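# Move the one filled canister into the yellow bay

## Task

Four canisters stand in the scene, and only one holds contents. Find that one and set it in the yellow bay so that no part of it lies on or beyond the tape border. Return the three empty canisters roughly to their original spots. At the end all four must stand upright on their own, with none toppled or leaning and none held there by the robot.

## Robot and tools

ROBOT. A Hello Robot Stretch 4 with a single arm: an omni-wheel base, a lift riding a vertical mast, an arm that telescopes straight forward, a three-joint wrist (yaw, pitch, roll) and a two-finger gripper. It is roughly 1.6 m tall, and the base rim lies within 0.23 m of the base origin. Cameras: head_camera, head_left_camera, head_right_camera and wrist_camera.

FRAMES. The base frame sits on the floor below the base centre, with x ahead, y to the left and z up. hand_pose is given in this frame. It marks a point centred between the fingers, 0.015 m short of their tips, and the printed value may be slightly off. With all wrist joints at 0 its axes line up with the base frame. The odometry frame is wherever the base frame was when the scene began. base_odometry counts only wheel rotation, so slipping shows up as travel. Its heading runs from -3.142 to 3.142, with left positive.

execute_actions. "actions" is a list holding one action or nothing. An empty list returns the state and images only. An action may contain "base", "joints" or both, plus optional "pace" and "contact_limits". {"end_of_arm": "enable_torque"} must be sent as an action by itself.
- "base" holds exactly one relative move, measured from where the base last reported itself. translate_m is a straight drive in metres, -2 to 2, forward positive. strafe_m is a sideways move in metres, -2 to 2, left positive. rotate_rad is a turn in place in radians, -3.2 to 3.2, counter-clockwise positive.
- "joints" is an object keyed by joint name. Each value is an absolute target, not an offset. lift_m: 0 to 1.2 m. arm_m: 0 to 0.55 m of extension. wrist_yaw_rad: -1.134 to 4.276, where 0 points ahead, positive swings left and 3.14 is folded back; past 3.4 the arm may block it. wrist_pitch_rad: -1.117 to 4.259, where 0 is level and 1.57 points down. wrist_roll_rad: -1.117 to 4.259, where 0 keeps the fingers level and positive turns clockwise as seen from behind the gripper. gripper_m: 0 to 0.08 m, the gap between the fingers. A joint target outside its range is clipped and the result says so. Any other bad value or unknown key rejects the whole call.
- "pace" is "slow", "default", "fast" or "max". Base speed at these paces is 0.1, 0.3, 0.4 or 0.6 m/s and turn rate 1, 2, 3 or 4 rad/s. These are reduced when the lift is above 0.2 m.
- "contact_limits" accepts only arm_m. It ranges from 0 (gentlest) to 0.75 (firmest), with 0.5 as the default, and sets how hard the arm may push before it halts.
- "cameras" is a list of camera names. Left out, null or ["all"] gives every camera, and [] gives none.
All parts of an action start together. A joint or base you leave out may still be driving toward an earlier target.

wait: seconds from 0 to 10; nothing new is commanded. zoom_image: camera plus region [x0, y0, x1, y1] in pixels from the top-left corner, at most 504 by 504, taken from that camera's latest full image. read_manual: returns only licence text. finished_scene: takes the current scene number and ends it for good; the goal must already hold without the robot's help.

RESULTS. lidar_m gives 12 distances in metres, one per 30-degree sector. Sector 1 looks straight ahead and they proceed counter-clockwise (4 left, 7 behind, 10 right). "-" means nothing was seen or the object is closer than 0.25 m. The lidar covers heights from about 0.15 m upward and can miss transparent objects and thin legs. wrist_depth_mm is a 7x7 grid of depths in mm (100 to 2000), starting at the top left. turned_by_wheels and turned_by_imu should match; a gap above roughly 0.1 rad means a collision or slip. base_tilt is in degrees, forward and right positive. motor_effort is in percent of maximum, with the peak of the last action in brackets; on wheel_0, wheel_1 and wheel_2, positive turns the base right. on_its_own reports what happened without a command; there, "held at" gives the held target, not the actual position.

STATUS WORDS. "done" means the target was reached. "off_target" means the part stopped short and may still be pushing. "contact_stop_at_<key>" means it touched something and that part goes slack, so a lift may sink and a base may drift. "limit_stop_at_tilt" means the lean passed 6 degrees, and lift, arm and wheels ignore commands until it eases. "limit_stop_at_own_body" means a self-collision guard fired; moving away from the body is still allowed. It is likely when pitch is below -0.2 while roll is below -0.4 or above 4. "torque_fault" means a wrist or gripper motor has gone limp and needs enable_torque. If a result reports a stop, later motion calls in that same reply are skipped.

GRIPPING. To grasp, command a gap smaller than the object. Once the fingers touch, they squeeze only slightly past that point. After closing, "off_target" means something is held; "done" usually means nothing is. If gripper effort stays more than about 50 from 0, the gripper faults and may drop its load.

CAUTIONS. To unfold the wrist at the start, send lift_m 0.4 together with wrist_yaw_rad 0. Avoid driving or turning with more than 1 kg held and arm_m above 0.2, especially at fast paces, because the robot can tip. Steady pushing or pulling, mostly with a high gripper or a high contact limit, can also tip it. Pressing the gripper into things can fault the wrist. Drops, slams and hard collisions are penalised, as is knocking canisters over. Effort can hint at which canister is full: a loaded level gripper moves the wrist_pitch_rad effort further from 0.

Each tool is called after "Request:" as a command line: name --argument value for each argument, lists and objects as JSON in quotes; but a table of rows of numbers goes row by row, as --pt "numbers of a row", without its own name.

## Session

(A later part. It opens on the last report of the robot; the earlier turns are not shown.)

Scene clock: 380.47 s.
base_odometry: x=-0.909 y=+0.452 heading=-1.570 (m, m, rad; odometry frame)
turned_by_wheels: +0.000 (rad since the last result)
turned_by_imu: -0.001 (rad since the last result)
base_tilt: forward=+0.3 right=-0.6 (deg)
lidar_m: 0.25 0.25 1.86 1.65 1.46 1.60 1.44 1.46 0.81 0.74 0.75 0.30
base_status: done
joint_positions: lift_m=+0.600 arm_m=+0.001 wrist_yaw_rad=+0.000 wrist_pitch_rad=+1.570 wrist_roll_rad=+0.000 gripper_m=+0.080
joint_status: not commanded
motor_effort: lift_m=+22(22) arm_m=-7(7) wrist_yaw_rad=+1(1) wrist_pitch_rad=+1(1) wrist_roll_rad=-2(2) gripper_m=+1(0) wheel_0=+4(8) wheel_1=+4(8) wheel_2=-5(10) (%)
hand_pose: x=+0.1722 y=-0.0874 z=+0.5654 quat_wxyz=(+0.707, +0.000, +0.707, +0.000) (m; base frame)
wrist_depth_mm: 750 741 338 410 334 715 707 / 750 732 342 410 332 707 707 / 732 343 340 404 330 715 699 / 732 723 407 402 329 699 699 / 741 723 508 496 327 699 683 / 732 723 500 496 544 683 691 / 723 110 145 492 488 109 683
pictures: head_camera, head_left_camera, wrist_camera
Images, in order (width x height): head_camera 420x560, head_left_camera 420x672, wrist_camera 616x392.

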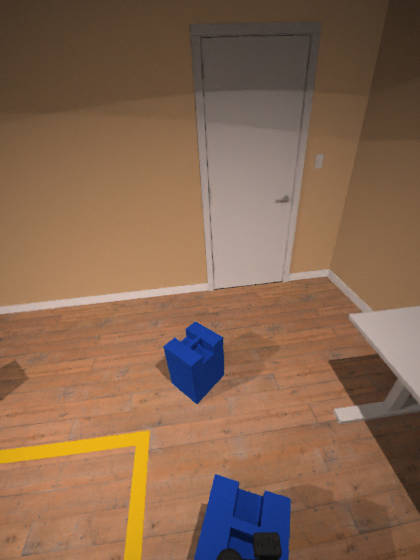

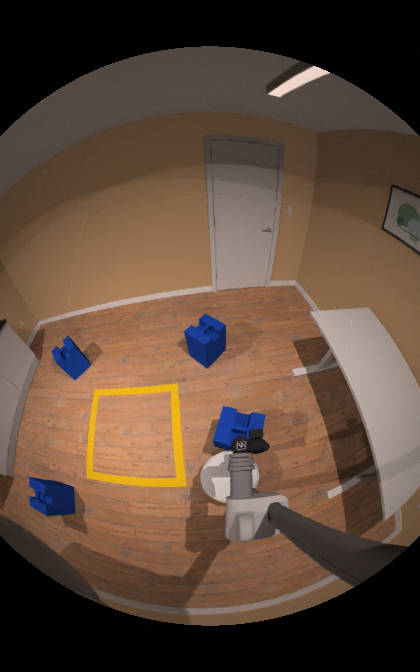

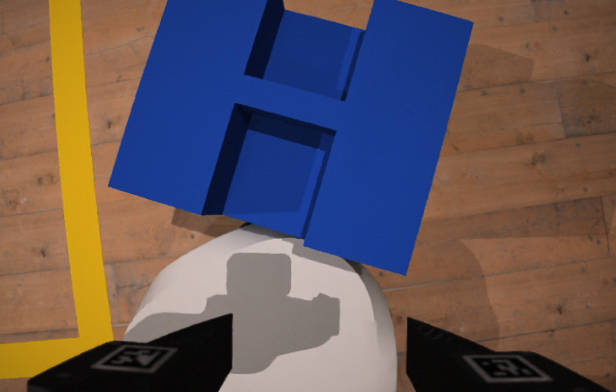

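Request:
execute_actions --actions '[{"base":{"translate_m":-0.06}}]' --cameras '[]'

Request:
execute_actions --actions '[{"base":{"strafe_m":-0.5}}]' --cameras '[]'

Request:
execute_actions --actions '[{"base":{"rotate_rad":1.57}}]' --cameras '[]'

Request:
execute_actions --actions '[{"base":{"strafe_m":-0.4}}]'

Scene clock: 405.97 s.
base_odometry: x=-0.909 y=+0.512 heading=-1.570 (m, m, rad; odometry frame)
turned_by_wheels: +0.000 (rad since the last result)
turned_by_imu: -0.001 (rad since the last result)
base_tilt: forward=+0.2 right=-0.6 (deg)
lidar_m: 0.26 0.32 1.91 1.44 1.45 1.55 1.40 1.40 0.80 0.74 0.76 0.27
base_status: done
joint_positions: lift_m=+0.600 arm_m=+0.001 wrist_yaw_rad=+0.000 wrist_pitch_rad=+1.570 wrist_roll_rad=+0.000 gripper_m=+0.080
joint_status: not commanded
motor_effort: lift_m=+21(22) arm_m=-7(7) wrist_yaw_rad=+1(1) wrist_pitch_rad=+0(1) wrist_roll_rad=-3(1) gripper_m=+2(2) wheel_0=-1(6) wheel_1=+0(4) wheel_2=-1(9) (%)
hand_pose: x=+0.1722 y=-0.0874 z=+0.5654 quat_wxyz=(+0.707, +0.000, +0.707, +0.000) (m; base frame)
wrist_depth_mm: 741 750 340 407 334 723 707 / 741 343 340 404 332 715 699 / 741 732 407 407 332 707 707 / 741 741 723 707 484 699 691 / 732 723 508 504 707 699 691 / 732 723 500 496 539 699 683 / 732 110 145 496 492 109 683
pictures: none
No camera images: the call's "cameras" was empty. Leave "cameras" out to get every camera's image.

Scene clock: 408.97 s.
base_odometry: x=-1.409 y=+0.512 heading=-1.570 (m, m, rad; odometry frame)
turned_by_wheels: +0.000 (rad since the last result)
turned_by_imu: -0.001 (rad since the last result)
base_tilt: forward=+0.1 right=-0.6 (deg)
lidar_m: 0.72 0.44 0.40 1.93 1.96 1.45 1.31 0.44 0.28 0.25 0.25 0.33
base_status: done
joint_positions: lift_m=+0.600 arm_m=+0.001 wrist_yaw_rad=+0.000 wrist_pitch_rad=+1.570 wrist_roll_rad=+0.000 gripper_m=+0.080
joint_status: not commanded
motor_effort: lift_m=+22(22) arm_m=-7(7) wrist_yaw_rad=+1(1) wrist_pitch_rad=+1(3) wrist_roll_rad=+0(0) gripper_m=+0(3) wheel_0=+0(11) wheel_1=+0(9) wheel_2=+0(1) (%)
hand_pose: x=+0.1722 y=-0.0874 z=+0.5654 quat_wxyz=(+0.707, +0.000, +0.707, +0.000) (m; base frame)
wrist_depth_mm: 492 741 732 741 723 715 707 / 492 741 723 732 715 707 707 / 512 723 723 715 715 715 699 / 580 723 723 715 707 699 699 / 732 723 508 500 715 691 691 / 732 723 500 496 539 691 691 / 723 110 145 496 492 109 676
pictures: none
No camera images: the call's "cameras" was empty. Leave "cameras" out to get every camera's image.

Scene clock: 411.03 s.
base_odometry: x=-1.409 y=+0.512 heading=+0.000 (m, m, rad; odometry frame)
turned_by_wheels: +1.570 (rad since the last result)
turned_by_imu: +1.562 (rad since the last result)
base_tilt: forward=+0.2 right=-0.6 (deg)
lidar_m: 1.91 1.95 1.44 1.32 0.41 0.29 0.25 0.27 0.34 0.73 0.43 0.41
base_status: done
joint_positions: lift_m=+0.600 arm_m=+0.001 wrist_yaw_rad=+0.000 wrist_pitch_rad=+1.570 wrist_roll_rad=+0.000 gripper_m=+0.080
joint_status: not commanded
motor_effort: lift_m=+21(21) arm_m=-7(7) wrist_yaw_rad=+0(1) wrist_pitch_rad=-1(0) wrist_roll_rad=+1(2) gripper_m=+3(2) wheel_0=+0(5) wheel_1=-1(6) wheel_2=+1(6) (%)
hand_pose: x=+0.1723 y=-0.0874 z=+0.5654 quat_wxyz=(+0.707, +0.000, +0.707, +0.000) (m; base frame)
wrist_depth_mm: 741 741 732 723 715 366 329 / 750 732 732 732 732 334 327 / 741 732 715 723 715 445 370 / 741 732 715 707 707 691 699 / 723 732 508 500 707 707 691 / 715 723 504 500 549 691 683 / 723 110 145 492 492 109 683
pictures: none
No camera images: the call's "cameras" was empty. Leave "cameras" out to get every camera's image.

Scene clock: 413.70 s.
base_odometry: x=-1.409 y=+0.112 heading=-0.001 (m, m, rad; odometry frame)
turned_by_wheels: +0.000 (rad since the last result)
turned_by_imu: -0.001 (rad since the last result)
base_tilt: forward=+0.1 right=-0.7 (deg)
lidar_m: 0.27 0.32 1.89 1.72 0.36 0.25 0.25 0.26 0.30 0.61 0.95 0.55
base_status: done
joint_positions: lift_m=+0.600 arm_m=+0.001 wrist_yaw_rad=+0.000 wrist_pitch_rad=+1.570 wrist_roll_rad=+0.000 gripper_m=+0.080
joint_status: not commanded
motor_effort: lift_m=+22(22) arm_m=-7(7) wrist_yaw_rad=+1(1) wrist_pitch_rad=+0(1) wrist_roll_rad=+0(1) gripper_m=+1(2) wheel_0=-2(8) wheel_1=+1(9) wheel_2=+0(1) (%)
hand_pose: x=+0.1723 y=-0.0874 z=+0.5654 quat_wxyz=(+0.707, +0.000, +0.707, +0.000) (m; base frame)
wrist_depth_mm: 750 343 342 410 723 715 707 / 750 342 340 336 723 707 707 / 732 732 338 338 707 715 691 / 732 732 732 715 707 707 699 / 732 723 508 500 699 699 691 / 723 723 496 496 544 691 691 / 715 110 145 492 496 109 683
pictures: head_camera, head_left_camera, head_right_camera, wrist_camera
Images, in order (width x height): head_camera 420x560, head_left_camera 420x672, head_right_camera 420x672, wrist_camera 616x392.

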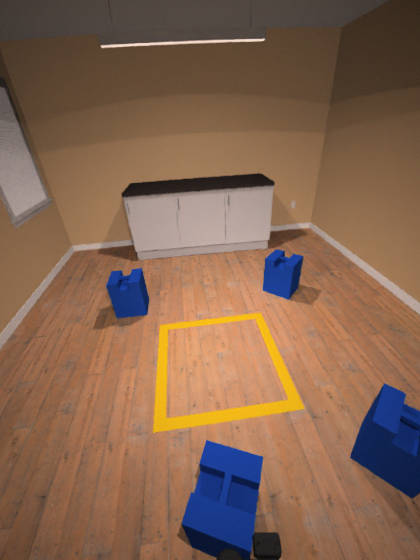

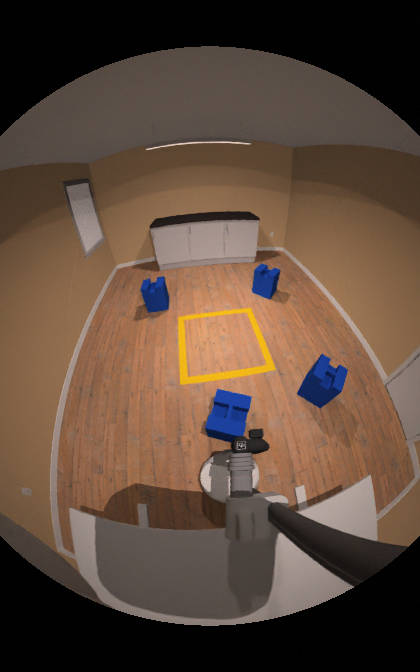

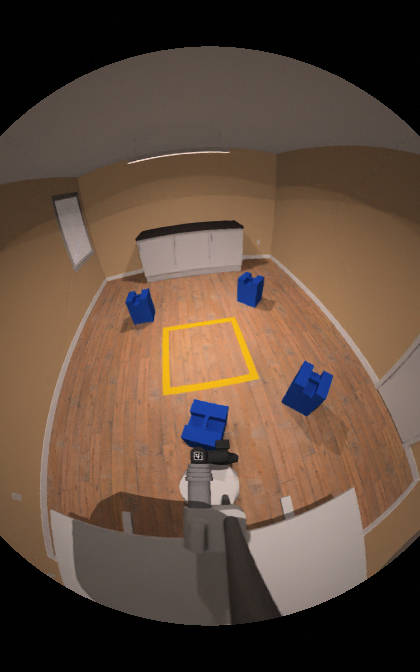

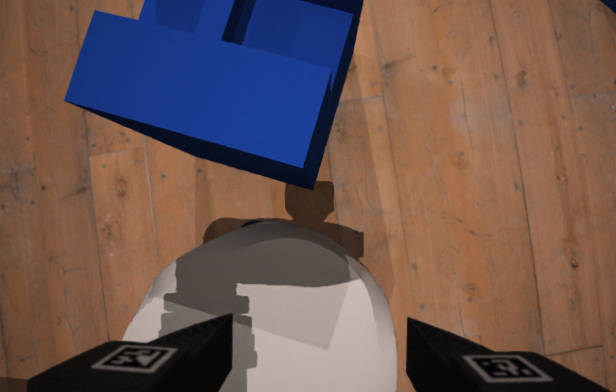

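Request:
execute_actions --actions '[{"base":{"strafe_m":0.02}}]' --cameras '[]'

Request:
execute_actions --actions '[{"base":{"translate_m":0.4},"pace":"slow"}]' --cameras '["head_camera","head_left_camera","wrist_camera"]'

Scene clock: 423.73 s.
base_odometry: x=-1.409 y=+0.132 heading=-0.001 (m, m, rad; odometry frame)
turned_by_wheels: +0.000 (rad since the last result)
turned_by_imu: -0.001 (rad since the last result)
base_tilt: forward=+0.3 right=-0.7 (deg)
lidar_m: 0.27 0.32 1.86 1.69 0.34 0.25 0.25 0.26 0.29 0.58 0.97 0.33
base_status: done
joint_positions: lift_m=+0.600 arm_m=+0.001 wrist_yaw_rad=+0.000 wrist_pitch_rad=+1.570 wrist_roll_rad=+0.000 gripper_m=+0.080
joint_status: not commanded
motor_effort: lift_m=+21(21) arm_m=-7(7) wrist_yaw_rad=+1(1) wrist_pitch_rad=+1(1) wrist_roll_rad=-1(0) gripper_m=+4(2) wheel_0=+1(10) wheel_1=-2(5) wheel_2=+0(1) (%)
hand_pose: x=+0.1723 y=-0.0874 z=+0.5654 quat_wxyz=(+0.707, +0.000, +0.707, +0.000) (m; base frame)
wrist_depth_mm: 750 342 342 413 715 715 707 / 741 342 338 336 723 715 707 / 732 741 347 334 715 699 699 / 741 732 732 723 707 699 699 / 723 723 504 504 707 691 691 / 732 723 496 500 539 691 691 / 732 110 145 492 492 109 683
pictures: none
No camera images: the call's "cameras" was empty. Leave "cameras" out to get every camera's image.

Scene clock: 429.03 s.
base_odometry: x=-1.010 y=+0.131 heading=+0.000 (m, m, rad; odometry frame)
turned_by_wheels: +0.000 (rad since the last result)
turned_by_imu: -0.002 (rad since the last result)
base_tilt: forward=+0.2 right=-0.6 (deg)
lidar_m: 0.25 0.25 1.95 1.75 0.99 0.67 0.59 0.62 0.77 0.80 0.75 0.39
base_status: done
joint_positions: lift_m=+0.600 arm_m=+0.001 wrist_yaw_rad=+0.000 wrist_pitch_rad=+1.570 wrist_roll_rad=+0.000 gripper_m=+0.080
joint_status: not commanded
motor_effort: lift_m=+21(21) arm_m=-7(7) wrist_yaw_rad=+0(1) wrist_pitch_rad=+0(1) wrist_roll_rad=+1(2) gripper_m=+1(1) wheel_0=+3(7) wheel_1=+5(7) wheel_2=-6(9) (%)
hand_pose: x=+0.1723 y=-0.0874 z=+0.5654 quat_wxyz=(+0.707, +0.000, +0.707, +0.000) (m; base frame)
wrist_depth_mm: 741 580 342 340 715 715 715 / 732 741 410 410 723 707 699 / 732 343 336 334 723 707 699 / 741 338 336 330 715 707 691 / 732 715 508 504 715 699 691 / 723 715 500 500 544 691 683 / 723 110 145 492 492 109 691
pictures: head_camera, head_left_camera, wrist_camera
Images, in order (width x height): head_camera 420x560, head_left_camera 420x672, wrist_camera 616x392.

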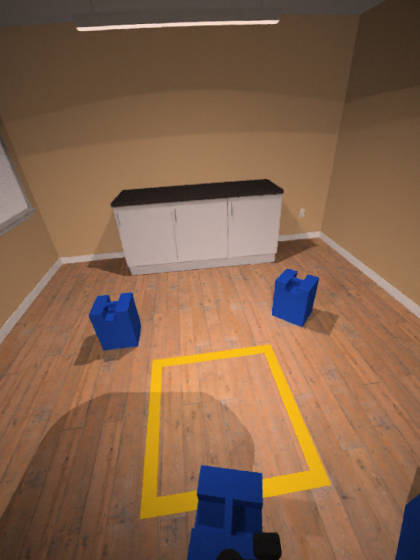

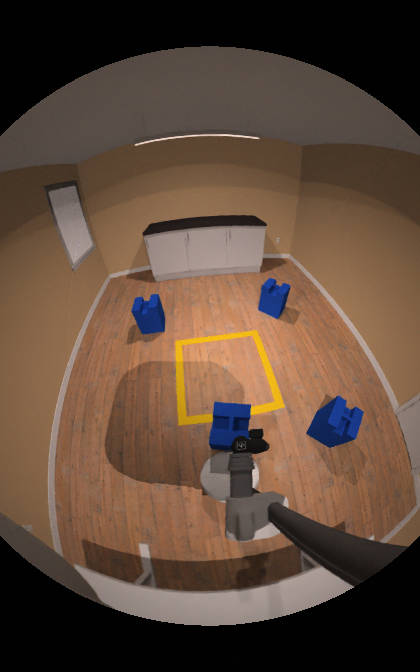

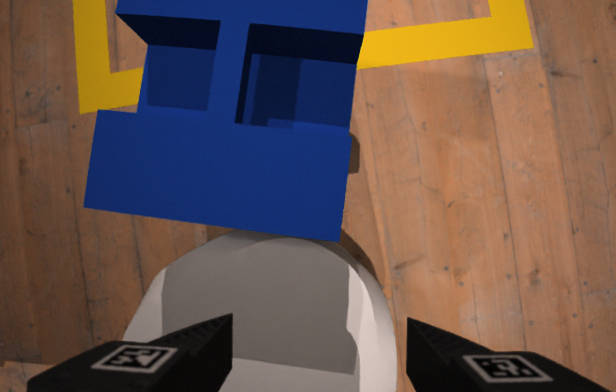

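Request:
execute_actions --actions '[{"base":{"translate_m":0.3},"pace":"slow"}]' --cameras '["head_camera","wrist_camera"]'

Scene clock: 438.37 s.
base_odometry: x=-0.710 y=+0.131 heading=+0.000 (m, m, rad; odometry frame)
turned_by_wheels: +0.000 (rad since the last result)
turned_by_imu: -0.001 (rad since the last result)
base_tilt: forward=+0.1 right=-0.6 (deg)
lidar_m: 0.26 0.25 1.98 1.79 1.83 0.98 0.90 0.92 2.14 0.67 1.97 1.55
base_status: done
joint_positions: lift_m=+0.600 arm_m=+0.001 wrist_yaw_rad=+0.000 wrist_pitch_rad=+1.570 wrist_roll_rad=+0.000 gripper_m=+0.080
joint_status: not commanded
motor_effort: lift_m=+22(21) arm_m=-7(7) wrist_yaw_rad=+0(1) wrist_pitch_rad=+1(1) wrist_roll_rad=+0(2) gripper_m=+1(1) wheel_0=+7(8) wheel_1=+4(6) wheel_2=-5(13) (%)
hand_pose: x=+0.1723 y=-0.0874 z=+0.5654 quat_wxyz=(+0.707, +0.000, +0.707, +0.000) (m; base frame)
wrist_depth_mm: 750 370 349 349 723 707 715 / 759 415 413 410 723 699 707 / 741 340 338 334 715 707 707 / 732 338 332 332 707 707 699 / 732 723 512 496 699 691 691 / 732 723 504 500 544 699 691 / 732 110 145 492 492 109 683
pictures: head_camera, wrist_camera
Images, in order (width x height): head_camera 420x560, wrist_camera 616x392.

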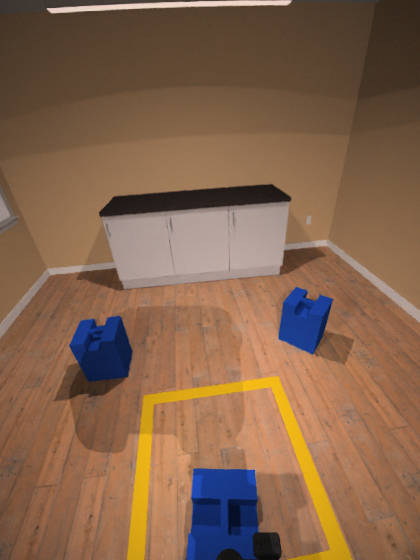

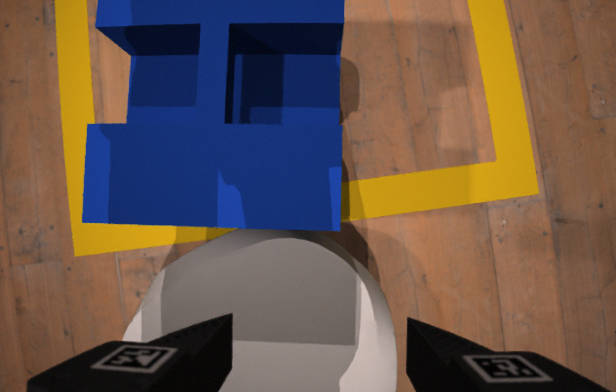

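Request:
execute_actions --actions '[{"base":{"translate_m":0.25},"pace":"slow"}]' --cameras '[]'

Request:
execute_actions --actions '[{"base":{"translate_m":-0.45}}]' --cameras '["head_camera","head_left_camera"]'

Scene clock: 452.67 s.
base_odometry: x=-0.460 y=+0.131 heading=+0.000 (m, m, rad; odometry frame)
turned_by_wheels: +0.000 (rad since the last result)
turned_by_imu: -0.001 (rad since the last result)
base_tilt: forward=+0.2 right=-0.5 (deg)
lidar_m: 0.25 0.25 1.33 1.83 1.84 1.27 1.14 1.19 0.70 0.75 1.94 1.31
base_status: done
joint_positions: lift_m=+0.600 arm_m=+0.001 wrist_yaw_rad=+0.000 wrist_pitch_rad=+1.570 wrist_roll_rad=+0.000 gripper_m=+0.080
joint_status: not commanded
motor_effort: lift_m=+21(21) arm_m=-7(7) wrist_yaw_rad=+1(1) wrist_pitch_rad=+0(2) wrist_roll_rad=-3(0) gripper_m=+2(2) wheel_0=+6(8) wheel_1=+5(8) wheel_2=-5(11) (%)
hand_pose: x=+0.1723 y=-0.0874 z=+0.5654 quat_wxyz=(+0.707, +0.000, +0.707, +0.000) (m; base frame)
wrist_depth_mm: 750 375 347 347 732 707 715 / 741 415 410 410 715 707 707 / 732 340 336 334 707 715 691 / 732 336 334 330 707 699 699 / 732 723 508 500 707 699 699 / 723 723 500 500 539 691 691 / 723 110 145 500 492 109 683
pictures: none
No camera images: the call's "cameras" was empty. Leave "cameras" out to get every camera's image.

Scene clock: 455.67 s.
base_odometry: x=-0.910 y=+0.131 heading=+0.000 (m, m, rad; odometry frame)
turned_by_wheels: +0.000 (rad since the last result)
turned_by_imu: -0.001 (rad since the last result)
base_tilt: forward=+0.1 right=-0.7 (deg)
lidar_m: 0.65 1.60 1.95 1.77 1.79 0.77 0.69 0.71 0.93 0.72 0.72 1.73
base_status: done
joint_positions: lift_m=+0.600 arm_m=+0.001 wrist_yaw_rad=+0.000 wrist_pitch_rad=+1.570 wrist_roll_rad=+0.000 gripper_m=+0.080
joint_status: not commanded
motor_effort: lift_m=+21(21) arm_m=-7(7) wrist_yaw_rad=+0(1) wrist_pitch_rad=+0(0) wrist_roll_rad=-2(2) gripper_m=+2(1) wheel_0=+0(4) wheel_1=-1(4) wheel_2=-2(8) (%)
hand_pose: x=+0.1723 y=-0.0874 z=+0.5654 quat_wxyz=(+0.707, +0.000, +0.707, +0.000) (m; base frame)
wrist_depth_mm: 759 741 732 732 715 715 707 / 750 723 741 723 715 707 699 / 741 741 723 715 707 715 699 / 732 723 715 723 715 699 699 / 741 715 508 500 691 699 691 / 723 715 500 496 544 699 699 / 741 110 145 492 492 109 676
pictures: head_camera, head_left_camera
Images, in order (width x height): head_camera 420x560, head_left_camera 420x672.

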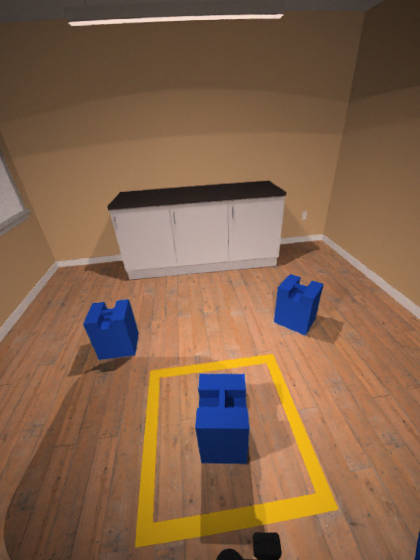

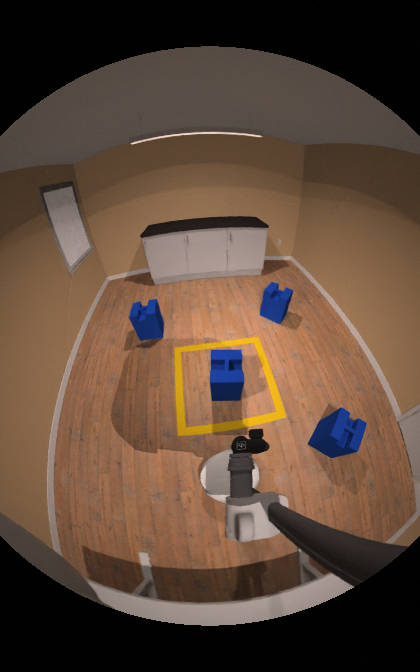

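Request:
finished_scene --scene 1

The scene is finished: the task was done.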